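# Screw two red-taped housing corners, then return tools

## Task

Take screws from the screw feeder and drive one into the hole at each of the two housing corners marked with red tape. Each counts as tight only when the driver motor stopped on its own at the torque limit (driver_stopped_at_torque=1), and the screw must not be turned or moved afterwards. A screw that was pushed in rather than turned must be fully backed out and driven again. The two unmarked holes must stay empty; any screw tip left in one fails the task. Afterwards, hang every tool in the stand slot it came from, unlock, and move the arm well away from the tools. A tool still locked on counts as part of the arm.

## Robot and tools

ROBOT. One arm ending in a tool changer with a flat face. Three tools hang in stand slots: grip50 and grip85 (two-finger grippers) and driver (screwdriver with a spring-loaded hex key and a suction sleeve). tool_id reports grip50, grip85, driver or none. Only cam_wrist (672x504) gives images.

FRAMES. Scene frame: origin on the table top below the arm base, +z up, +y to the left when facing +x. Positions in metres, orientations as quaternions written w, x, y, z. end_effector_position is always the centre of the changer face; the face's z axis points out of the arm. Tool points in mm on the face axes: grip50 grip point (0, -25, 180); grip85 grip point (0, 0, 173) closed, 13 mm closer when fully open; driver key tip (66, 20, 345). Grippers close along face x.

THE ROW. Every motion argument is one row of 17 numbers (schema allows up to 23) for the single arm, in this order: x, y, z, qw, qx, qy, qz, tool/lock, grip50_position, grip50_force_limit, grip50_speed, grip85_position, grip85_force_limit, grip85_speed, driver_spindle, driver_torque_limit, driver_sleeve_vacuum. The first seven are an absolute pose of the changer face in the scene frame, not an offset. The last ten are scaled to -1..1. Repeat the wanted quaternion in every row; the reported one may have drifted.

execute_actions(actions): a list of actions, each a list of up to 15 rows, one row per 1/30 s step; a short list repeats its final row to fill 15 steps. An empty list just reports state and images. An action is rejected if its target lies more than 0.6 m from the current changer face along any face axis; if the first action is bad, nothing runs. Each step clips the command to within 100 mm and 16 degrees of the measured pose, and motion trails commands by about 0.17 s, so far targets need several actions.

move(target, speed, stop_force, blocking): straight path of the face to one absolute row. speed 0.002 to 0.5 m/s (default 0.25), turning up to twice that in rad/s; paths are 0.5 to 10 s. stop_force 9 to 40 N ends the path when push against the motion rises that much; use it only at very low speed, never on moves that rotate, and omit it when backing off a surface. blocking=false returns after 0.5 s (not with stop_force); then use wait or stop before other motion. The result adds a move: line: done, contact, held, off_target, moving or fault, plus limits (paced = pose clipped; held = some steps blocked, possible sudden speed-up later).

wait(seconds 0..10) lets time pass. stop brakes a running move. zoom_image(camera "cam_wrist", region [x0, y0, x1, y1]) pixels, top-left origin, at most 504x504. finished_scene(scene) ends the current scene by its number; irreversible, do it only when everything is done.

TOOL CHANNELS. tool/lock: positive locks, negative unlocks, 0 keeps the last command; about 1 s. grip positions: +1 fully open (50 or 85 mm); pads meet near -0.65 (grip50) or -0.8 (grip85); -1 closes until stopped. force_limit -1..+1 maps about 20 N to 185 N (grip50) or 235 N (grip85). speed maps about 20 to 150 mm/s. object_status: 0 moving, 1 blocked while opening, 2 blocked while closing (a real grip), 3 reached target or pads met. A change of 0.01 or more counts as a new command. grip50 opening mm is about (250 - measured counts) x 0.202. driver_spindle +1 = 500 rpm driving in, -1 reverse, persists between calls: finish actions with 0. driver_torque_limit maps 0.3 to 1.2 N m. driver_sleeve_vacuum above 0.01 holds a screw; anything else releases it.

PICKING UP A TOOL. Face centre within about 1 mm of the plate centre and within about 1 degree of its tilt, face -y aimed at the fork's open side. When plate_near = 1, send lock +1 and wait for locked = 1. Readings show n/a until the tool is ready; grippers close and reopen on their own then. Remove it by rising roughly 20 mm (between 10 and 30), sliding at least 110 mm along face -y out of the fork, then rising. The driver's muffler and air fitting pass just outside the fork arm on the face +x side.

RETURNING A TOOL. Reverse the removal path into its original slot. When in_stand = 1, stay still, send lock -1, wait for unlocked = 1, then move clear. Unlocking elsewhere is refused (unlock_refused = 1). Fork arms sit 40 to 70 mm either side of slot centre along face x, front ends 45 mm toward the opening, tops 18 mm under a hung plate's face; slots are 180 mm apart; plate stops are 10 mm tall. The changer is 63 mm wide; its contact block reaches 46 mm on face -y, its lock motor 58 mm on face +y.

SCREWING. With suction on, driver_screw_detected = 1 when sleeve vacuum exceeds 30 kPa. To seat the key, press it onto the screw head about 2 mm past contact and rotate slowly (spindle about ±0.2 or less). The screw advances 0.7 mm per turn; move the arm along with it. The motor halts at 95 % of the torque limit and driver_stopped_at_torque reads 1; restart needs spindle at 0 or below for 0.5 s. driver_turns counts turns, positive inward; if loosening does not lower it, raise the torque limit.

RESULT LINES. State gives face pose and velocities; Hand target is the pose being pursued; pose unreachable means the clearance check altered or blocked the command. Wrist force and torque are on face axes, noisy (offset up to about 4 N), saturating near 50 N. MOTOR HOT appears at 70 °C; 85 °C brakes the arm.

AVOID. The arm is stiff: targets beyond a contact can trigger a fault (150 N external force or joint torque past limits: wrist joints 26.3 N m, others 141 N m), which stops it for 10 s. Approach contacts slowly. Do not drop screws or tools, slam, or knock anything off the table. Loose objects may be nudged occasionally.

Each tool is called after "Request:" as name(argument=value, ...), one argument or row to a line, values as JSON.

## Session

Request:
execute_actions(
  actions=[],
)

Scene clock: 0.00 s.
end_effector_position=(+0.3037, -0.1152, +0.1939) locked=0 unlocked=1 plate_near=0 in_stand=0 unlock_refused=0 tool_id=none grip50_position_measured=n/a grip50_object_status=n/a grip85_position_measured=n/a grip85_object_status=n/a driver_sleeve_vacuum_kpa=n/a driver_screw_detected=n/a driver_stopped_at_torque=n/a driver_turns=n/a end_effector_quat_wxyz=(+0.237, +0.165, +0.957, +0.025) end_effector_velocity=(-0.000, +0.000, -0.000) end_effector_angular_velocity=(+0.001, +0.000, -0.000)
Joint positions: [-0.276 -1.115  2.806 -4.052 -2.187  2.797]
Joint velocities: [ 0.    -0.     0.     0.001 -0.     0.001]
Motor temperatures (°C, as the motors report them): [23 20 24 31 31 34]
Wrist force (N, on the end effector, along its own x y z axes, offset not removed): no reading
Wrist torque (N m, same axes, about the end effector's origin, offset not removed): no reading
Hand target: +0.304, -0.115, +0.194; +0.237, +0.165, +0.957, +0.025
camera_calibration (this result's frames):
cam_wrist: T_world_to_cam=[[-0.843193, 0.353062, -0.405428, 0.382071], [0.187279, 0.899794, 0.394078, 0.0315539], [0.503936, 0.256355, -0.824821, 0.0800284], [0, 0, 0, 1]] pos_world=[0.275921, -0.183802, 0.208477]

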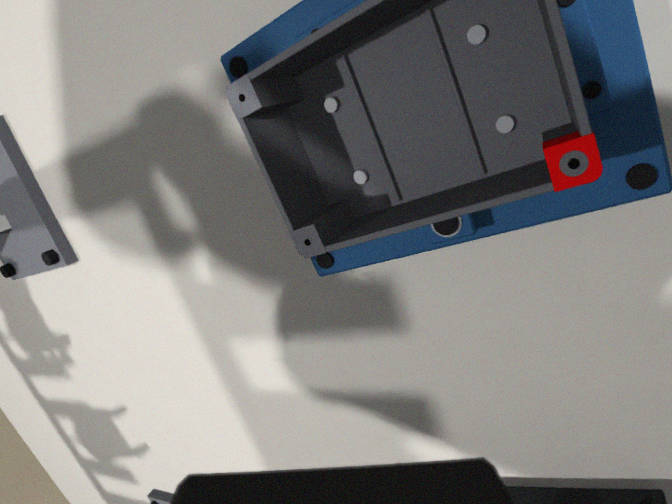

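Request:
move(
  target=[0.35,-0.1,0.55,0,0.5,0.866,0,0,0,0,0,0,0,0,0,0,0],
)

Request:
move(
  target=[0.53,-0.05,0.66,0,0.7071,0.7071,0,0,0,0,0,0,0,0,0,0,0],
)

Scene clock: 4.37 s.
end_effector_position=(+0.3183, -0.1154, +0.3176) locked=0 unlocked=1 plate_near=0 in_stand=0 unlock_refused=0 tool_id=none grip50_position_measured=n/a grip50_object_status=n/a grip85_position_measured=n/a grip85_object_status=n/a driver_sleeve_vacuum_kpa=n/a driver_screw_detected=n/a driver_stopped_at_torque=n/a driver_turns=n/a end_effector_quat_wxyz=(+0.257, +0.276, +0.926, +0.010) end_effector_velocity=(-0.000, +0.000, +0.000) end_effector_angular_velocity=(-0.000, -0.000, +0.001)
Joint positions: [ 0.134 -1.549  2.627 -3.213 -2.52   3.396]
Joint velocities: [ 0.001 -0.     0.    -0.     0.    -0.   ]
Motor temperatures (°C, as the motors report them): [23 20 24 31 31 34]
Wrist force (N, on the end effector, along its own x y z axes, offset not removed): [-0.6 2.7 1.5]
Wrist torque (N m, same axes, about the end effector's origin, offset not removed): [0.22 -0.29 -0.13]
Hand target: +0.318, -0.115, +0.318; +0.257, +0.276, +0.926, +0.010
Off the commanded pose: 0.235 m, 40 deg; position and orientation clipped at the last step of the last action.
move: held; limits=paced,held; held on 36 of 60 steps, including the last
pose unreachable: on one or more control steps of this call, first in action 0 (counted from 0), an arm could not follow its commanded pose, so it was not sent that pose on those steps. On the call's last step it was still not sent that pose. It may still have moved: this result reports where it is.
cause: the commanded pose would bring two parts of the arm too close to each other (joints 4 (wrist 1) to 6 (wrist 3) lie between them).
camera_calibration (this result's frames):
cam_wrist: T_world_to_cam=[[-0.721639, 0.542256, -0.430343, 0.435587], [0.370078, 0.827539, 0.422164, -0.095231], [0.585047, 0.145389, -0.797861, 0.127523], [0, 0, 0, 1]] pos_world=[0.274972, -0.175933, 0.329401]

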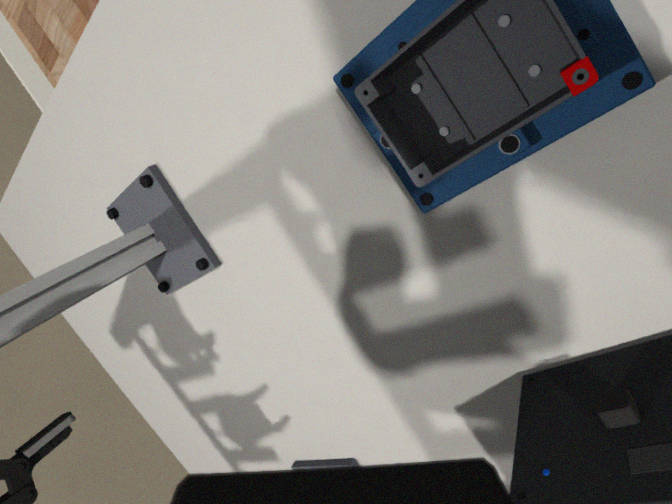

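Scene clock: 6.90 s.
end_effector_position=(+0.3190, -0.1151, +0.3188) locked=0 unlocked=1 plate_near=0 in_stand=0 unlock_refused=0 tool_id=none grip50_position_measured=n/a grip50_object_status=n/a grip85_position_measured=n/a grip85_object_status=n/a driver_sleeve_vacuum_kpa=n/a driver_screw_detected=n/a driver_stopped_at_torque=n/a driver_turns=n/a end_effector_quat_wxyz=(+0.257, +0.277, +0.926, +0.010) end_effector_velocity=(-0.000, -0.000, -0.000) end_effector_angular_velocity=(+0.000, +0.001, -0.001)
Joint positions: [ 0.138 -1.55   2.623 -3.203 -2.522  3.404]
Joint velocities: [-0.001  0.     0.    -0.001  0.    -0.   ]
Motor temperatures (°C, as the motors report them): [23 20 24 31 31 34]
Wrist force (N, on the end effector, along its own x y z axes, offset not removed): [-3.4 2.4 2.4]
Wrist torque (N m, same axes, about the end effector's origin, offset not removed): [0.17 -0.04 -0.02]
Hand target: +0.319, -0.115, +0.319; +0.257, +0.277, +0.926, +0.010
Off the commanded pose: 0.406 m, 63 deg; position and orientation clipped at the last step of the last action.
move: held; limits=paced,held; held on 66 of 76 steps, including the last
pose unreachable: on one or more control steps of this call, first in action 0 (counted from 0), an arm could not follow its commanded pose, so it was not sent that pose on those steps. On the call's last step it was still not sent that pose. It may still have moved: this result reports where it is.
cause: the commanded pose would bring two parts of the arm too close to each other (joints 4 (wrist 1) to 6 (wrist 3) lie between them).
camera_calibration (this result's frames):
cam_wrist: T_world_to_cam=[[-0.719882, 0.545029, -0.429783, 0.436086], [0.372634, 0.825874, 0.423173, -0.0976123], [0.585588, 0.144483, -0.797628, 0.12771], [0, 0, 0, 1]] pos_world=[0.275519, -0.175516, 0.330595]

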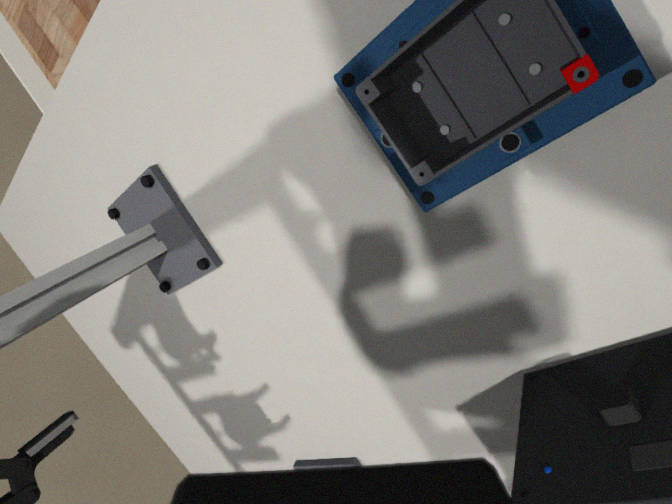

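The camera is too close to the forearm, so I'll turn it away and follow scene 1's route.

Request:
move(
  target=[0.33,-0.115,0.32,0.3,-0.6,0.72,-0.15,0,0,0,0,0,0,0,0,0,0],
  speed=0.4,
)

Request:
move(
  target=[0.42,0.0,0.68,0.15,-0.691,0.691,-0.15,0,0,0,0,0,0,0,0,0,0],
)

Scene clock: 15.80 s.
end_effector_position=(+0.3299, -0.1149, +0.3202) locked=0 unlocked=1 plate_near=0 in_stand=0 unlock_refused=0 tool_id=none grip50_position_measured=n/a grip50_object_status=n/a grip85_position_measured=n/a grip85_object_status=n/a driver_sleeve_vacuum_kpa=n/a driver_screw_detected=n/a driver_stopped_at_torque=n/a driver_turns=n/a end_effector_quat_wxyz=(+0.273, -0.409, +0.863, -0.118) end_effector_velocity=(-0.000, +0.000, +0.000) end_effector_angular_velocity=(-0.078, -0.023, +0.182)
Joint positions: [ 0.068 -1.583  2.639 -3.313 -2.311  1.848]
Joint velocities: [-0.018 -0.02   0.009 -0.004  0.055 -0.216]
Motor temperatures (°C, as the motors report them): [23 20 24 31 31 34]
Wrist force (N, on the end effector, along its own x y z axes, offset not removed): [-0.8 -0.4 1.8]
Wrist torque (N m, same axes, about the end effector's origin, offset not removed): [-0.12 0.00 -0.17]
Hand target: +0.330, -0.115, +0.320; +0.274, -0.423, +0.855, -0.120
Off the commanded pose: 0.000 m, 28 deg; orientation clipped at the last step of the last action.
move: moving (no rest 5 s after the path's end); limits=paced
camera_calibration (this result's frames):
cam_wrist: T_world_to_cam=[[-0.555335, -0.75357, -0.35176, 0.215934], [-0.759464, 0.631889, -0.154697, 0.433882], [0.338848, 0.181241, -0.923219, 0.248182], [0, 0, 0, 1]] pos_world=[0.365337, -0.156424, 0.372203]

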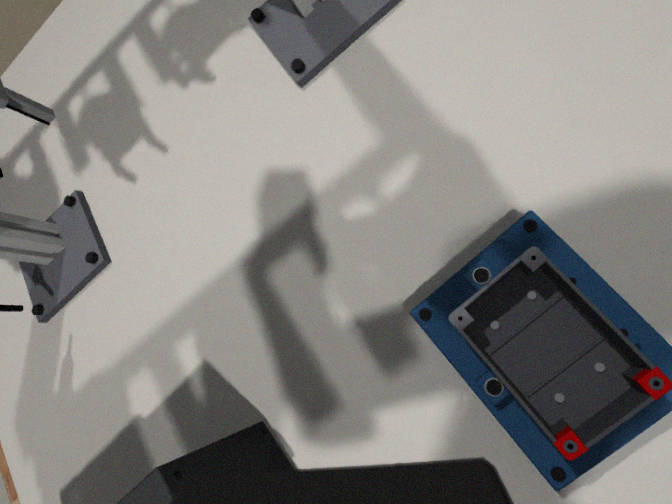

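Scene clock: 22.47 s.
end_effector_position=(+0.4059, -0.0138, +0.6511) locked=0 unlocked=1 plate_near=0 in_stand=0 unlock_refused=0 tool_id=none grip50_position_measured=n/a grip50_object_status=n/a grip85_position_measured=n/a grip85_object_status=n/a driver_sleeve_vacuum_kpa=n/a driver_screw_detected=n/a driver_stopped_at_torque=n/a driver_turns=n/a end_effector_quat_wxyz=(-0.213, +0.682, -0.676, +0.179) end_effector_velocity=(+0.011, +0.013, +0.028) end_effector_angular_velocity=(-0.023, +0.070, +0.004)
Joint positions: [ 0.669 -1.349  1.645 -1.833 -2.489  2.069]
Joint velocities: [ 0.021  0.079 -0.165  0.229  0.019  0.113]
Motor temperatures (°C, as the motors report them): [23 20 24 31 31 34]
Wrist force (N, on the end effector, along its own x y z axes, offset not removed): [-1.0 4.0 -0.1]
Wrist torque (N m, same axes, about the end effector's origin, offset not removed): [0.16 -0.05 -0.23]
Hand target: +0.408, -0.012, +0.656; -0.208, +0.684, -0.677, +0.176
Off the commanded pose: 0.035 m, 8 deg.
move: moving (no rest 5 s after the path's end); limits=paced
camera_calibration (this result's frames):
cam_wrist: T_world_to_cam=[[-0.0225284, -0.999465, -0.0237051, 0.0174479], [-0.964608, 0.0279615, -0.262202, 0.623781], [0.262724, 0.0169591, -0.964722, 0.565348], [0, 0, 0, 1]] pos_world=[0.453566, -0.00959113, 0.709374]

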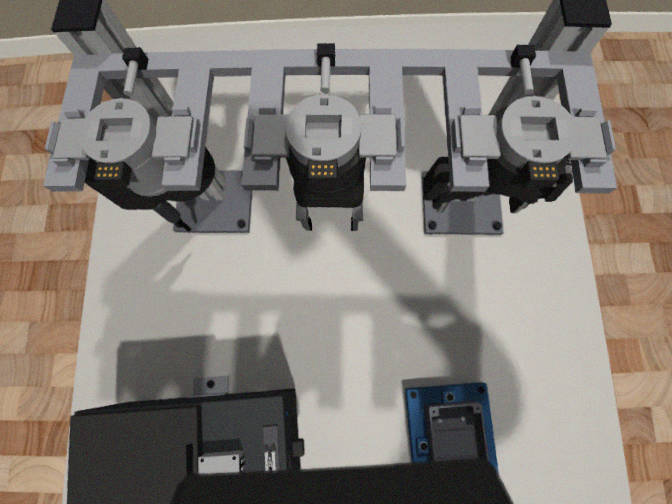

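Request:
move(
  target=[0.48,0.06,0.56,0,1,0,0,0,0,0,0,0,0,0,0,0,0],
  speed=0.4,
)

Request:
move(
  target=[0.644,0.177,0.50,0,0.7157,0.6984,0,0,0,0,0,0,0,0,0,0,0],
  speed=0.4,
)

Request:
move(
  target=[0.644,0.177,0.4413,0,0.7157,0.6984,0,0,0,0,0,0,0,0,0,0,0],
  speed=0.08,
)

Scene clock: 28.87 s.
end_effector_position=(+0.4801, +0.0600, +0.5601) locked=0 unlocked=1 plate_near=0 in_stand=0 unlock_refused=0 tool_id=none grip50_position_measured=n/a grip50_object_status=n/a grip85_position_measured=n/a grip85_object_status=n/a driver_sleeve_vacuum_kpa=n/a driver_screw_detected=n/a driver_stopped_at_torque=n/a driver_turns=n/a end_effector_quat_wxyz=(+0.000, +1.000, -0.001, +0.000) end_effector_velocity=(+0.001, -0.000, -0.002) end_effector_angular_velocity=(-0.003, +0.005, +0.016)
Joint positions: [ 0.517 -1.032  1.346 -1.319 -2.23   0.791]
Joint velocities: [-0.003  0.003 -0.002  0.003 -0.    -0.015]
Motor temperatures (°C, as the motors report them): [23 20 24 31 31 34]
Wrist force (N, on the end effector, along its own x y z axes, offset not removed): [-3.0 0.6 0.4]
Wrist torque (N m, same axes, about the end effector's origin, offset not removed): [0.04 -0.06 -0.37]
Hand target: +0.480, +0.060, +0.560; +0.000, +1.000, -0.000, +0.000
Off the commanded pose: 0.000 m, 0 deg.
move: done
camera_calibration (this result's frames):
cam_wrist: T_world_to_cam=[[0.998704, -0.0284057, 0.0422277, -0.494706], [-0.0394981, -0.955858, 0.291162, -0.0255821], [0.0320931, -0.292452, -0.955741, 0.581042], [0, 0, 0, 1]] pos_world=[0.474407, 0.131422, 0.583665]

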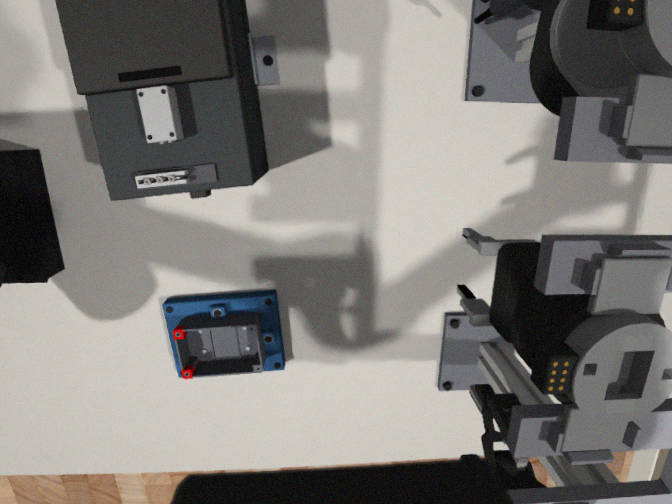

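Scene clock: 31.47 s.
end_effector_position=(+0.6439, +0.1767, +0.5001) locked=0 unlocked=1 plate_near=0 in_stand=0 unlock_refused=0 tool_id=none grip50_position_measured=n/a grip50_object_status=n/a grip85_position_measured=n/a grip85_object_status=n/a driver_sleeve_vacuum_kpa=n/a driver_screw_detected=n/a driver_stopped_at_torque=n/a driver_turns=n/a end_effector_quat_wxyz=(+0.000, +0.716, +0.698, -0.000) end_effector_velocity=(+0.002, +0.001, -0.001) end_effector_angular_velocity=(+0.000, +0.003, +0.017)
Joint positions: [ 0.44  -0.563  0.866 -1.36  -2.269 -0.84 ]
Joint velocities: [-0.001  0.006 -0.008  0.004  0.001 -0.017]
Motor temperatures (°C, as the motors report them): [23 20 24 31 31 34]
Wrist force (N, on the end effector, along its own x y z axes, offset not removed): [-2.1 3.2 4.2]
Wrist torque (N m, same axes, about the end effector's origin, offset not removed): [0.04 0.08 -0.27]
Hand target: +0.644, +0.177, +0.500; +0.000, +0.716, +0.698, -0.000
Off the commanded pose: 0.000 m, 0 deg.
move: done
camera_calibration (this result's frames):
cam_wrist: T_world_to_cam=[[0.0526677, 0.997761, 0.0412151, -0.224167], [0.954766, -0.0624078, 0.290737, -0.687939], [0.292658, 0.0240383, -0.955915, 0.328928], [0, 0, 0, 1]] pos_world=[0.572363, 0.172825, 0.523675]

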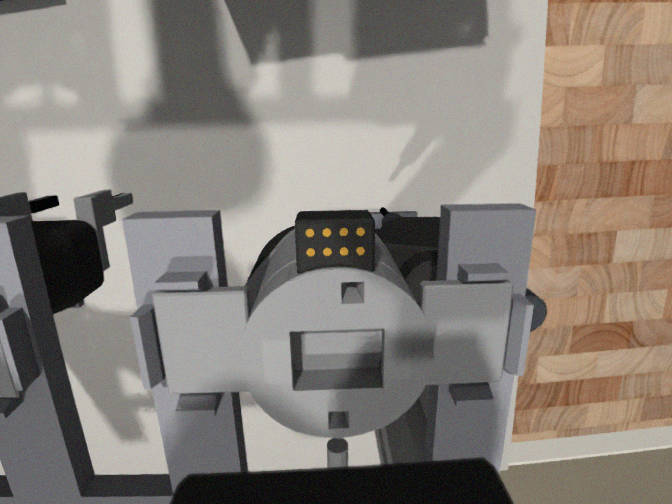

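Scene clock: 32.70 s.
end_effector_position=(+0.6440, +0.1770, +0.4417) locked=0 unlocked=1 plate_near=0 in_stand=0 unlock_refused=0 tool_id=none grip50_position_measured=n/a grip50_object_status=n/a grip85_position_measured=n/a grip85_object_status=n/a driver_sleeve_vacuum_kpa=n/a driver_screw_detected=n/a driver_stopped_at_torque=n/a driver_turns=n/a end_effector_quat_wxyz=(+0.000, +0.716, +0.698, -0.000) end_effector_velocity=(+0.000, -0.000, -0.003) end_effector_angular_velocity=(+0.001, -0.000, +0.001)
Joint positions: [ 0.393 -0.596  1.046 -1.543 -2.291 -0.897]
Joint velocities: [-0.003 -0.002  0.01  -0.012 -0.001 -0.006]
Motor temperatures (°C, as the motors report them): [23 20 24 31 31 34]
Wrist force (N, on the end effector, along its own x y z axes, offset not removed): [0.0 1.9 0.9]
Wrist torque (N m, same axes, about the end effector's origin, offset not removed): [0.09 -0.14 -0.26]
Hand target: +0.644, +0.177, +0.441; +0.000, +0.716, +0.698, -0.000
Off the commanded pose: 0.000 m, 0 deg.
move: done
camera_calibration (this result's frames):
cam_wrist: T_world_to_cam=[[0.0506599, 0.997863, 0.0412565, -0.220797], [0.954975, -0.0604913, 0.290454, -0.671473], [0.292329, 0.0246845, -0.955999, 0.273193], [0, 0, 0, 1]] pos_world=[0.572564, 0.172963, 0.465314]

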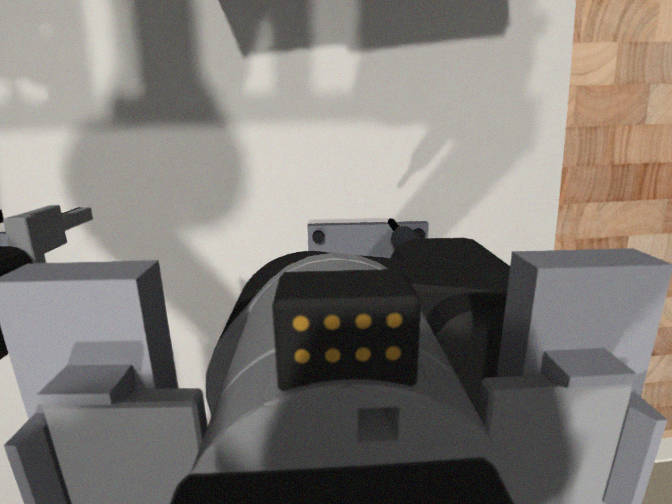

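Request:
move(
  target=[0.646,0.1799,0.425,0,0.7157,0.6984,0,0,0,0,0,0,0,0,0,0,0],
  speed=0.03,
)

Request:
move(
  target=[0.646,0.1799,0.40,0,0.7157,0.6984,0,0,0,0,0,0,0,0,0,0,0],
  speed=0.004,
  stop_force=15,
)

Scene clock: 35.80 s.
end_effector_position=(+0.6460, +0.1798, +0.4253) locked=0 unlocked=1 plate_near=0 in_stand=0 unlock_refused=0 tool_id=none grip50_position_measured=n/a grip50_object_status=n/a grip85_position_measured=n/a grip85_object_status=n/a driver_sleeve_vacuum_kpa=n/a driver_screw_detected=n/a driver_stopped_at_torque=n/a driver_turns=n/a end_effector_quat_wxyz=(+0.000, +0.716, +0.698, -0.000) end_effector_velocity=(+0.001, +0.000, -0.002) end_effector_angular_velocity=(+0.001, -0.001, -0.001)
Joint positions: [ 0.38  -0.591  1.077 -1.589 -2.297 -0.912]
Joint velocities: [-0.002  0.001  0.004 -0.008 -0.001 -0.002]
Motor temperatures (°C, as the motors report them): [23 20 24 31 31 34]
Wrist force (N, on the end effector, along its own x y z axes, offset not removed): [-0.4 -0.3 5.2]
Wrist torque (N m, same axes, about the end effector's origin, offset not removed): [-0.02 -0.09 -0.39]
Hand target: +0.646, +0.180, +0.425; +0.000, +0.716, +0.698, -0.000
Off the commanded pose: 0.000 m, 0 deg.
move: done
camera_calibration (this result's frames):
cam_wrist: T_world_to_cam=[[0.0505987, 0.99786, 0.0414258, -0.223069], [0.954944, -0.0604849, 0.290558, -0.668414], [0.292442, 0.0248574, -0.95596, 0.256782], [0, 0, 0, 1]] pos_world=[0.57449, 0.17578, 0.448927]

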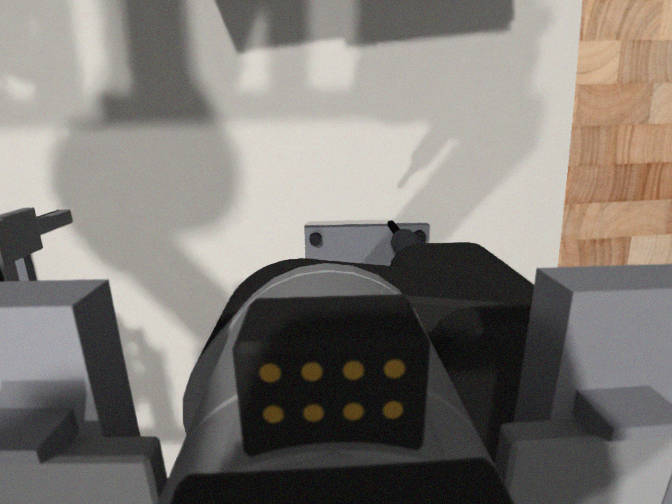

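Scene clock: 39.60 s.
end_effector_position=(+0.6460, +0.1798, +0.4116) locked=0 unlocked=1 plate_near=1 in_stand=1 unlock_refused=0 tool_id=none grip50_position_measured=n/a grip50_object_status=n/a grip85_position_measured=n/a grip85_object_status=n/a driver_sleeve_vacuum_kpa=n/a driver_screw_detected=n/a driver_stopped_at_torque=n/a driver_turns=n/a end_effector_quat_wxyz=(+0.000, +0.716, +0.698, -0.000) end_effector_velocity=(-0.000, -0.000, +0.001) end_effector_angular_velocity=(-0.002, +0.001, +0.002)
Joint positions: [ 0.369 -0.594  1.111 -1.63  -2.302 -0.926]
Joint velocities: [ 0.001  0.    -0.002  0.006 -0.001  0.001]
Motor temperatures (°C, as the motors report them): [23 20 24 31 31 34]
Wrist force (N, on the end effector, along its own x y z axes, offset not removed): [-0.1 18.9 -24.0]
Wrist torque (N m, same axes, about the end effector's origin, offset not removed): [0.10 -0.11 1.25]
Hand target: +0.646, +0.180, +0.412; +0.000, +0.716, +0.698, +0.000
Off the commanded pose: 0.012 m, 0 deg.
move: contact
camera_calibration (this result's frames):
cam_wrist: T_world_to_cam=[[0.0505746, 0.997861, 0.0414177, -0.222451], [0.954913, -0.0604623, 0.290665, -0.664505], [0.292547, 0.0248501, -0.955928, 0.243605], [0, 0, 0, 1]] pos_world=[0.574529, 0.175744, 0.43523]

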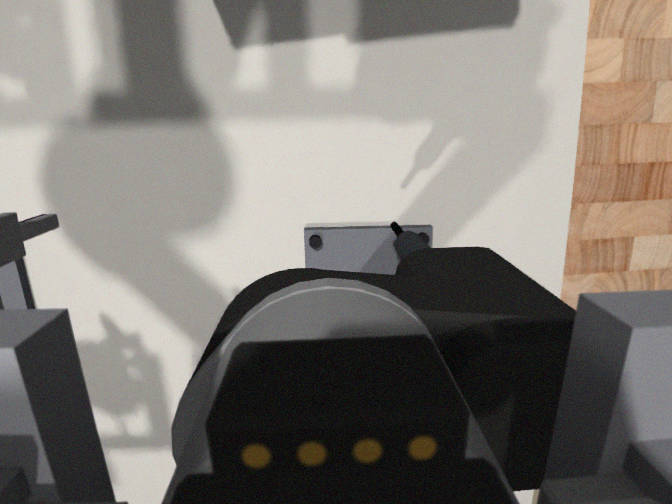

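Request:
execute_actions(
  actions=[
    [[0.6464,0.1798,0.4117,0,0.7193,0.6947,0,0,0,0,0,0,0,0,0,0,0]],
    [[0.6464,0.1798,0.4116,0,0.7193,0.6947,0,1,0,0,0,0,0,0,0,0,0]],
    [[0.6464,0.1798,0.4116,0,0.7193,0.6947,0,1,0,0,0,0,0,0,0,0,0]],
    [[0.6464,0.1798,0.4116,0,0.7193,0.6947,0,1,0,0,0,0,0,0,0,0,0]],
  ],
)

Scene clock: 43.13 s.
end_effector_position=(+0.6464, +0.1798, +0.4116) locked=1 unlocked=0 plate_near=1 in_stand=1 unlock_refused=0 tool_id=driver grip50_position_measured=n/a grip50_object_status=n/a grip85_position_measured=n/a grip85_object_status=n/a driver_sleeve_vacuum_kpa=n/a driver_screw_detected=n/a driver_stopped_at_torque=n/a driver_turns=n/a end_effector_quat_wxyz=(+0.000, +0.719, +0.695, +0.000) end_effector_velocity=(+0.000, +0.000, +0.001) end_effector_angular_velocity=(+0.001, -0.002, -0.001)
Joint positions: [ 0.368 -0.593  1.109 -1.629 -2.302 -0.916]
Joint velocities: [ 0.001  0.    -0.002  0.     0.     0.001]
Motor temperatures (°C, as the motors report them): [23 20 24 31 31 34]
Wrist force (N, on the end effector, along its own x y z axes, offset not removed): [-7.8 4.1 -21.7]
Wrist torque (N m, same axes, about the end effector's origin, offset not removed): [-0.10 1.18 0.00]
Hand target: +0.646, +0.180, +0.412; +0.000, +0.719, +0.695, +0.000
Off the commanded pose: 0.000 m, 0 deg.
camera_calibration (this result's frames):
cam_wrist: T_world_to_cam=[[0.0609332, 0.997278, 0.0415092, -0.229075], [0.954243, -0.0704004, 0.290626, -0.662652], [0.292757, 0.021901, -0.955936, 0.243865], [0, 0, 0, 1]] pos_world=[0.574897, 0.17646, 0.435212]

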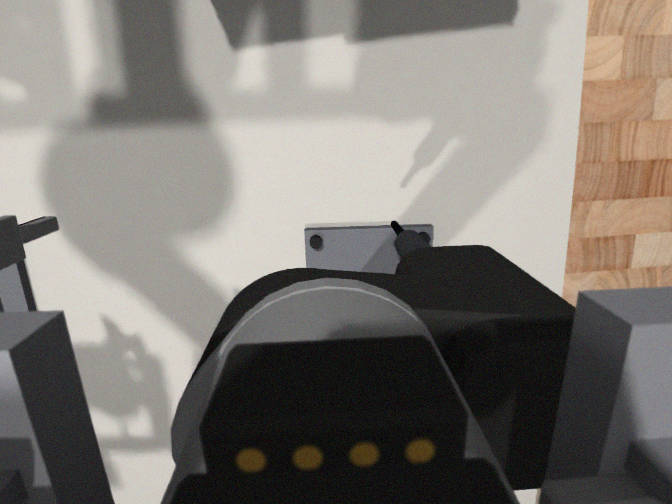

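Request:
move(
  target=[0.6464,0.1796,0.4315,0,0.7193,0.6947,0,0,0,0,0,0,0,0,0,0,0],
  speed=0.03,
)

Request:
move(
  target=[0.521,0.184,0.4315,0,0.7193,0.6947,0,0,0,0,0,0,0,0,0,0,0],
  speed=0.08,
)

Request:
move(
  target=[0.47,0.12,0.55,0,0.7193,0.6947,0,0,0,0,0,0,0,0,0,0,0],
)

Request:
move(
  target=[0.31,0.041,0.535,0,0.7193,0.6947,0,0,0,0,0,0,0,0,0,0,0],
)

Request:
zoom_image(
  camera="cam_wrist",
  region=[340,160,440,260],
)

Scene clock: 46.97 s.
end_effector_position=(+0.6464, +0.1796, +0.4312) locked=1 unlocked=0 plate_near=1 in_stand=0 unlock_refused=0 tool_id=driver grip50_position_measured=n/a grip50_object_status=n/a grip85_position_measured=n/a grip85_object_status=n/a driver_sleeve_vacuum_kpa=0 driver_screw_detected=0 driver_stopped_at_torque=0 driver_turns=0.00 end_effector_quat_wxyz=(-0.000, +0.719, +0.695, +0.000) end_effector_velocity=(+0.000, -0.000, +0.002) end_effector_angular_velocity=(-0.001, +0.002, -0.001)
Joint positions: [ 0.385 -0.59   1.061 -1.571 -2.295 -0.896]
Joint velocities: [ 0.001  0.001 -0.006  0.009  0.001  0.004]
Motor temperatures (°C, as the motors report them): [23 20 24 31 31 34]
Wrist force (N, on the end effector, along its own x y z axes, offset not removed): [-0.2 -0.3 1.5]
Wrist torque (N m, same axes, about the end effector's origin, offset not removed): [-0.12 -0.20 -0.24]
Hand target: +0.646, +0.180, +0.432; -0.000, +0.719, +0.695, +0.000
Off the commanded pose: 0.000 m, 0 deg.
move: done
camera_calibration (this result's frames):
cam_wrist: T_world_to_cam=[[0.0608484, 0.997281, 0.0415634, -0.229661], [0.95424, -0.0703357, 0.290652, -0.668324], [0.292785, 0.0219758, -0.955926, 0.262529], [0, 0, 0, 1]] pos_world=[0.574852, 0.17626, 0.454753]

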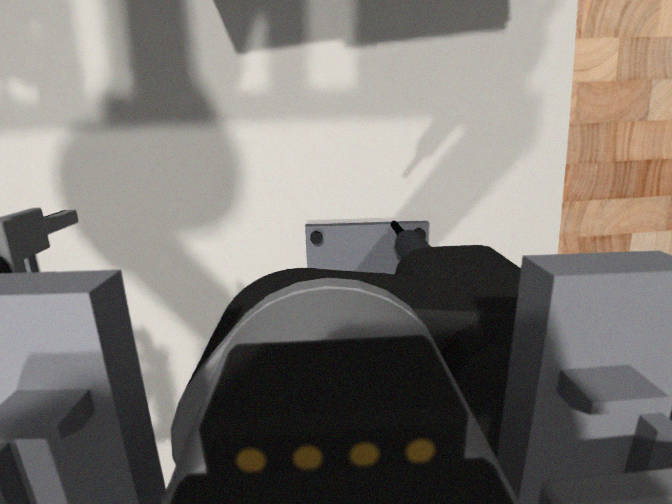

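Scene clock: 49.07 s.
end_effector_position=(+0.5214, +0.1842, +0.4315) locked=1 unlocked=0 plate_near=1 in_stand=0 unlock_refused=0 tool_id=driver grip50_position_measured=n/a grip50_object_status=n/a grip85_position_measured=n/a grip85_object_status=n/a driver_sleeve_vacuum_kpa=0 driver_screw_detected=0 driver_stopped_at_torque=0 driver_turns=0.00 end_effector_quat_wxyz=(-0.000, +0.719, +0.695, +0.000) end_effector_velocity=(-0.002, -0.000, -0.000) end_effector_angular_velocity=(+0.000, +0.000, -0.000)
Joint positions: [ 0.47  -0.79   1.448 -1.694 -2.254 -0.798]
Joint velocities: [ 0.001 -0.004  0.007 -0.002  0.001  0.002]
Motor temperatures (°C, as the motors report them): [23 20 24 31 31 34]
Wrist force (N, on the end effector, along its own x y z axes, offset not removed): [-2.8 -2.2 1.9]
Wrist torque (N m, same axes, about the end effector's origin, offset not removed): [-0.26 0.14 -0.26]
Hand target: +0.521, +0.184, +0.432; -0.000, +0.719, +0.695, +0.000
Off the commanded pose: 0.000 m, 0 deg.
move: done
camera_calibration (this result's frames):
cam_wrist: T_world_to_cam=[[0.0608258, 0.99728, 0.0416375, -0.226643], [0.954272, -0.0703334, 0.290549, -0.548798], [0.292687, 0.0220606, -0.955954, 0.299401], [0, 0, 0, 1]] pos_world=[0.449858, 0.180823, 0.455103]

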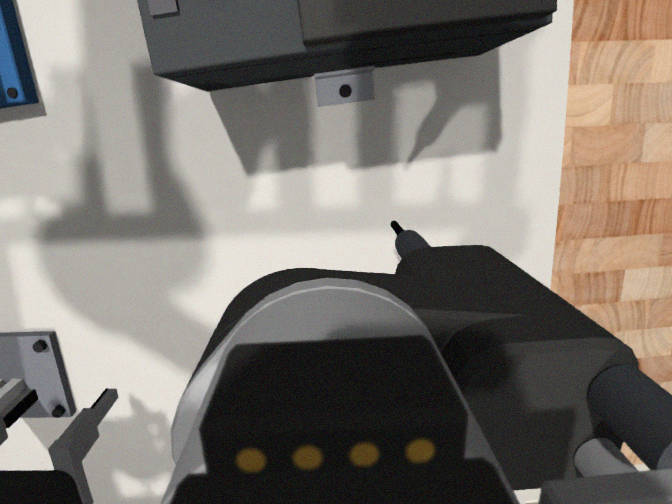

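Scene clock: 50.33 s.
end_effector_position=(+0.4700, +0.1201, +0.5497) locked=1 unlocked=0 plate_near=1 in_stand=0 unlock_refused=0 tool_id=driver grip50_position_measured=n/a grip50_object_status=n/a grip85_position_measured=n/a grip85_object_status=n/a driver_sleeve_vacuum_kpa=0 driver_screw_detected=0 driver_stopped_at_torque=0 driver_turns=0.00 end_effector_quat_wxyz=(-0.000, +0.719, +0.695, +0.000) end_effector_velocity=(-0.001, -0.001, +0.002) end_effector_angular_velocity=(-0.001, +0.001, -0.001)
Joint positions: [ 0.565 -0.95   1.345 -1.37  -2.203 -0.698]
Joint velocities: [ 0.002 -0.002 -0.004  0.008  0.001  0.004]
Motor temperatures (°C, as the motors report them): [23 20 24 31 31 34]
Wrist force (N, on the end effector, along its own x y z axes, offset not removed): [-0.5 2.2 5.3]
Wrist torque (N m, same axes, about the end effector's origin, offset not removed): [-0.04 -0.18 -0.21]
Hand target: +0.470, +0.120, +0.550; -0.000, +0.719, +0.695, +0.000
Off the commanded pose: 0.000 m, 0 deg.
move: done
camera_calibration (this result's frames):
cam_wrist: T_world_to_cam=[[0.0607833, 0.997276, 0.0417965, -0.164654], [0.954235, -0.0703421, 0.290669, -0.538674], [0.292817, 0.0222159, -0.95591, 0.428713], [0, 0, 0, 1]] pos_world=[0.398495, 0.11679, 0.573268]

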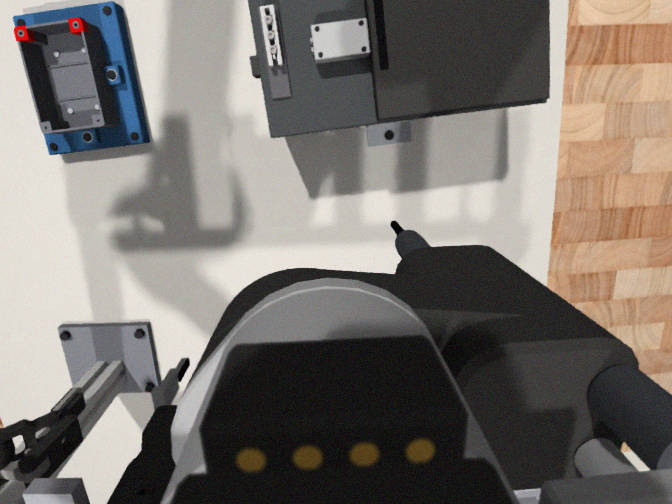

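Scene clock: 51.77 s.
end_effector_position=(+0.3103, +0.0413, +0.5350) locked=1 unlocked=0 plate_near=1 in_stand=0 unlock_refused=0 tool_id=driver grip50_position_measured=n/a grip50_object_status=n/a grip85_position_measured=n/a grip85_object_status=n/a driver_sleeve_vacuum_kpa=0 driver_screw_detected=0 driver_stopped_at_torque=0 driver_turns=0.00 end_effector_quat_wxyz=(-0.000, +0.719, +0.695, +0.000) end_effector_velocity=(-0.002, -0.002, -0.000) end_effector_angular_velocity=(+0.000, +0.001, -0.001)
Joint positions: [ 0.648 -1.326  1.755 -1.357 -2.154 -0.614]
Joint velocities: [ 0.001 -0.006  0.005  0.002  0.001  0.002]
Motor temperatures (°C, as the motors report them): [23 20 24 31 31 34]
Wrist force (N, on the end effector, along its own x y z axes, offset not removed): [1.7 0.4 3.0]
Wrist torque (N m, same axes, about the end effector's origin, offset not removed): [0.03 -0.25 -0.18]
Hand target: +0.310, +0.041, +0.535; -0.000, +0.719, +0.695, +0.000
Off the commanded pose: 0.000 m, 0 deg.
move: done
camera_calibration (this result's frames):
cam_wrist: T_world_to_cam=[[0.0608028, 0.997282, 0.0416193, -0.0756598], [0.954281, -0.0703056, 0.290525, -0.387457], [0.292662, 0.0220517, -0.955962, 0.463277], [0, 0, 0, 1]] pos_world=[0.23876, 0.0379978, 0.55859]

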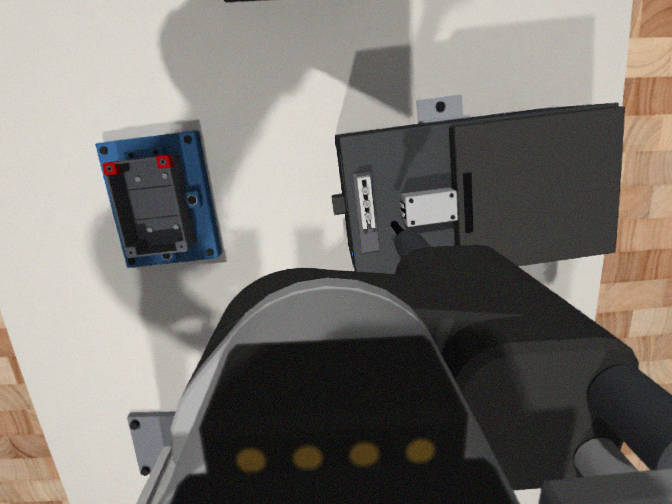

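Region (340, 160, 440, 260) of cam_wrist's 672x504 image, scaled by 5.040, with more detail than that image has.

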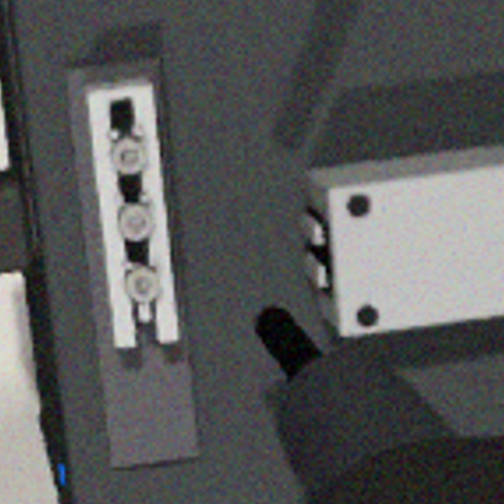

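Request:
move(
  target=[0.3059,0.0196,0.524,0,0.7193,0.6947,0,0,0,0,0,0,0,0,0,0,0],
  speed=0.04,
)

Request:
zoom_image(
  camera="cam_wrist",
  region=[363,190,433,260],
)

Scene clock: 56.27 s.
end_effector_position=(+0.3059, +0.0199, +0.5242) locked=1 unlocked=0 plate_near=1 in_stand=0 unlock_refused=0 tool_id=driver grip50_position_measured=n/a grip50_object_status=n/a grip85_position_measured=n/a grip85_object_status=n/a driver_sleeve_vacuum_kpa=0 driver_screw_detected=0 driver_stopped_at_torque=0 driver_turns=0.00 end_effector_quat_wxyz=(+0.000, +0.719, +0.695, -0.000) end_effector_velocity=(-0.001, -0.002, -0.002) end_effector_angular_velocity=(-0.001, -0.000, +0.001)
Joint positions: [ 0.622 -1.382  1.804 -1.364 -2.17  -0.64 ]
Joint velocities: [-0.002 -0.007  0.008 -0.002 -0.002 -0.003]
Motor temperatures (°C, as the motors report them): [23 20 24 31 31 34]
Wrist force (N, on the end effector, along its own x y z axes, offset not removed): [-2.9 2.2 5.4]
Wrist torque (N m, same axes, about the end effector's origin, offset not removed): [0.18 0.10 -0.36]
Hand target: +0.306, +0.020, +0.524; +0.000, +0.719, +0.695, -0.000
Off the commanded pose: 0.000 m, 0 deg.
move: done
camera_calibration (this result's frames):
cam_wrist: T_world_to_cam=[[0.0609126, 0.997284, 0.0414149, -0.0535193], [0.954256, -0.0703523, 0.290595, -0.38171], [0.29272, 0.0218195, -0.955949, 0.45464], [0, 0, 0, 1]] pos_world=[0.234427, 0.0165997, 0.547753]

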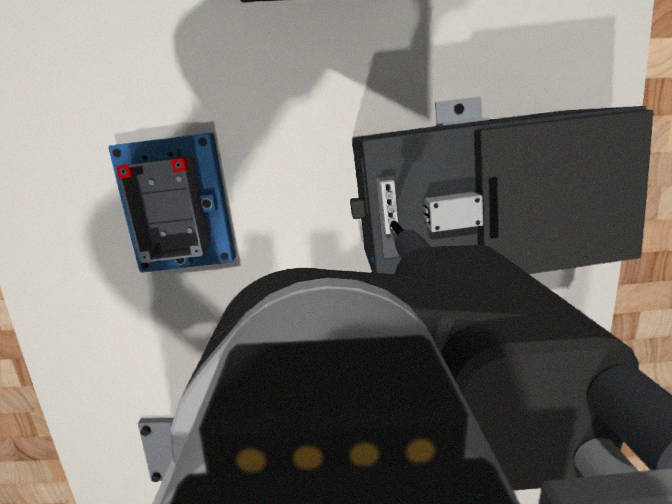

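Region (363, 190, 433, 260) of cam_wrist's 672x504 image, scaled by 7.200, with more detail than that image has.

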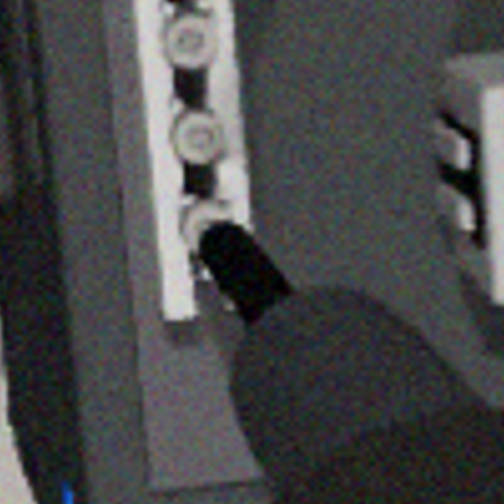

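Request:
move(
  target=[0.3058,0.0197,0.509,0,0.7193,0.6947,0,0,0,0,0,0,0,0,-0.1,0,1],
  speed=0.008,
  stop_force=12,
)

Request:
move(
  target=[0.3058,0.0197,0.54,0,0.7193,0.6947,0,0,0,0,0,0,0,0,0,0,1],
  speed=0.04,
)

Scene clock: 61.20 s.
end_effector_position=(+0.3058, +0.0197, +0.5093) locked=1 unlocked=0 plate_near=1 in_stand=0 unlock_refused=0 tool_id=driver grip50_position_measured=n/a grip50_object_status=n/a grip85_position_measured=n/a grip85_object_status=n/a driver_sleeve_vacuum_kpa=40 driver_screw_detected=1 driver_stopped_at_torque=0 driver_turns=-1.74 end_effector_quat_wxyz=(+0.000, +0.719, +0.695, -0.000) end_effector_velocity=(-0.000, +0.000, -0.002) end_effector_angular_velocity=(+0.001, -0.000, -0.001)
Joint positions: [ 0.605 -1.393  1.848 -1.405 -2.18  -0.656]
Joint velocities: [-0.002 -0.001  0.006 -0.006 -0.001 -0.001]
Motor temperatures (°C, as the motors report them): [23 20 24 31 31 34]
Wrist force (N, on the end effector, along its own x y z axes, offset not removed): [0.8 3.9 0.8]
Wrist torque (N m, same axes, about the end effector's origin, offset not removed): [-0.46 0.19 -0.12]
Hand target: +0.306, +0.020, +0.509; +0.000, +0.719, +0.695, -0.000
Off the commanded pose: 0.000 m, 0 deg.
move: done
camera_calibration (this result's frames):
cam_wrist: T_world_to_cam=[[0.0609069, 0.997283, 0.0414414, -0.0526852], [0.954251, -0.070355, 0.290613, -0.377282], [0.292739, 0.0218451, -0.955943, 0.440456], [0, 0, 0, 1]] pos_world=[0.234292, 0.0163766, 0.532877]

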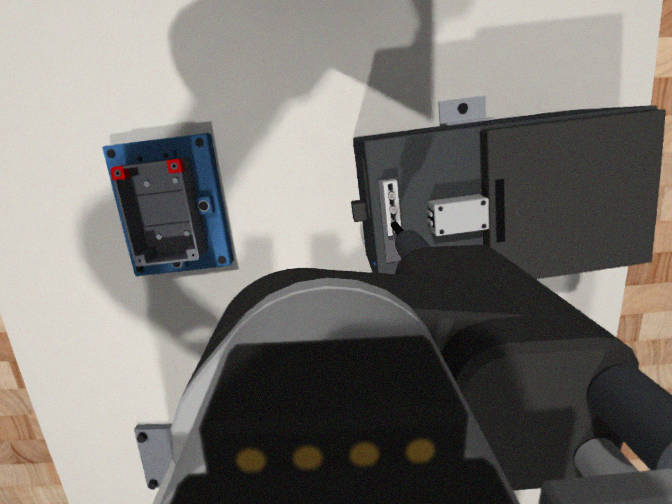

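Scene clock: 62.37 s.
end_effector_position=(+0.3058, +0.0197, +0.5396) locked=1 unlocked=0 plate_near=1 in_stand=0 unlock_refused=0 tool_id=driver grip50_position_measured=n/a grip50_object_status=n/a grip85_position_measured=n/a grip85_object_status=n/a driver_sleeve_vacuum_kpa=39 driver_screw_detected=1 driver_stopped_at_torque=0 driver_turns=-1.74 end_effector_quat_wxyz=(-0.000, +0.719, +0.695, +0.000) end_effector_velocity=(-0.000, +0.000, +0.003) end_effector_angular_velocity=(-0.001, +0.001, -0.000)
Joint positions: [ 0.638 -1.37   1.759 -1.321 -2.16  -0.624]
Joint velocities: [ 0.003  0.003 -0.008  0.009  0.002  0.004]
Motor temperatures (°C, as the motors report them): [23 20 24 31 31 34]
Wrist force (N, on the end effector, along its own x y z axes, offset not removed): [1.8 1.2 0.6]
Wrist torque (N m, same axes, about the end effector's origin, offset not removed): [0.04 -0.15 -0.18]
Hand target: +0.306, +0.020, +0.540; -0.000, +0.719, +0.695, +0.000
Off the commanded pose: 0.000 m, 0 deg.
move: done
camera_calibration (this result's frames):
cam_wrist: T_world_to_cam=[[0.0608249, 0.997281, 0.0416038, -0.0539784], [0.95425, -0.0703244, 0.290622, -0.38607], [0.292757, 0.0220233, -0.955933, 0.469473], [0, 0, 0, 1]] pos_world=[0.234249, 0.0163422, 0.56323]

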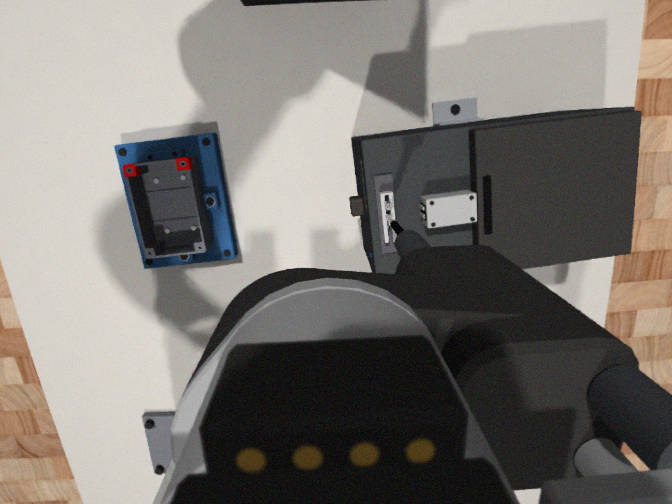

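Request:
move(
  target=[0.29,-0.06,0.53,0,0.7193,0.6947,0,0,0,0,0,0,0,0,0,0,1],
  speed=0.2,
)

Request:
move(
  target=[0.255,-0.21,0.432,0,0.7193,0.6947,0,0,0,0,0,0,0,0,0,0,1],
  speed=0.2,
)

Request:
zoom_image(
  camera="cam_wrist",
  region=[300,170,426,260],
)

Scene clock: 65.33 s.
end_effector_position=(+0.2900, -0.0597, +0.5300) locked=1 unlocked=0 plate_near=1 in_stand=0 unlock_refused=0 tool_id=driver grip50_position_measured=n/a grip50_object_status=n/a grip85_position_measured=n/a grip85_object_status=n/a driver_sleeve_vacuum_kpa=39 driver_screw_detected=1 driver_stopped_at_torque=0 driver_turns=-1.74 end_effector_quat_wxyz=(+0.000, +0.719, +0.695, -0.000) end_effector_velocity=(-0.001, -0.003, -0.000) end_effector_angular_velocity=(+0.001, -0.000, +0.001)
Joint positions: [ 0.564 -1.551  1.829 -1.253 -2.204 -0.698]
Joint velocities: [-0.002 -0.006  0.002  0.002 -0.001 -0.004]
Motor temperatures (°C, as the motors report them): [23 20 24 31 31 34]
Wrist force (N, on the end effector, along its own x y z axes, offset not removed): [-0.2 4.7 -0.4]
Wrist torque (N m, same axes, about the end effector's origin, offset not removed): [0.40 -0.01 -0.16]
Hand target: +0.290, -0.060, +0.530; +0.000, +0.719, +0.695, -0.000
Off the commanded pose: 0.000 m, 0 deg.
move: done
camera_calibration (this result's frames):
cam_wrist: T_world_to_cam=[[0.0609509, 0.997286, 0.0413041, 0.026647], [0.95425, -0.070357, 0.290616, -0.373791], [0.292733, 0.0217011, -0.955948, 0.466626], [0, 0, 0, 1]] pos_world=[0.218469, -0.0629999, 0.553599]

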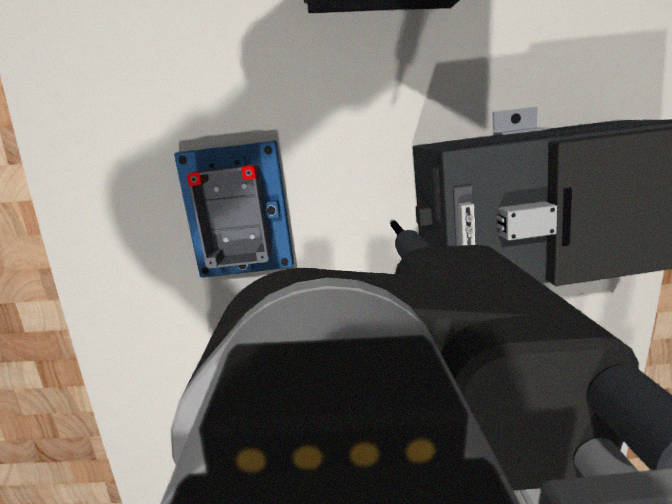

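Scene clock: 66.93 s.
end_effector_position=(+0.2549, -0.2098, +0.4322) locked=1 unlocked=0 plate_near=1 in_stand=0 unlock_refused=0 tool_id=driver grip50_position_measured=n/a grip50_object_status=n/a grip85_position_measured=n/a grip85_object_status=n/a driver_sleeve_vacuum_kpa=39 driver_screw_detected=1 driver_stopped_at_torque=0 driver_turns=-1.74 end_effector_quat_wxyz=(+0.000, +0.719, +0.695, -0.000) end_effector_velocity=(-0.000, -0.002, -0.001) end_effector_angular_velocity=(+0.002, -0.004, +0.002)
Joint positions: [ 0.203 -1.994  2.119 -1.384 -2.366 -1.127]
Joint velocities: [-0.007 -0.008  0.005 -0.01  -0.002 -0.016]
Motor temperatures (°C, as the motors report them): [23 20 24 31 31 34]
Wrist force (N, on the end effector, along its own x y z axes, offset not removed): [-1.6 1.0 3.7]
Wrist torque (N m, same axes, about the end effector's origin, offset not removed): [-0.04 0.01 -0.23]
Hand target: +0.255, -0.210, +0.432; +0.000, +0.719, +0.695, -0.000
Off the commanded pose: 0.000 m, 0 deg.
move: done
camera_calibration (this result's frames):
cam_wrist: T_world_to_cam=[[0.0613055, 0.997303, 0.0403629, 0.182825], [0.954312, -0.0704158, 0.290398, -0.322322], [0.292457, 0.0207158, -0.956054, 0.38654], [0, 0, 0, 1]] pos_world=[0.183341, -0.213036, 0.455776]

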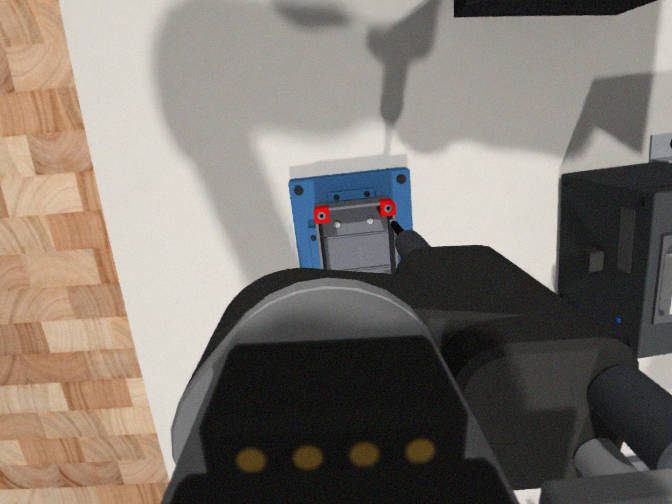

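Region (300, 170, 426, 260) of cam_wrist's 672x504 image, scaled by 4.000, with more detail than that image has; it fills the top 360 rows of this view, and the rest is white.

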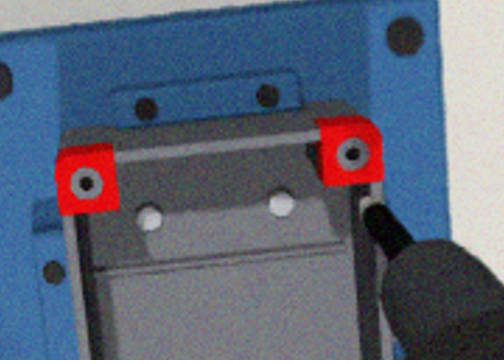

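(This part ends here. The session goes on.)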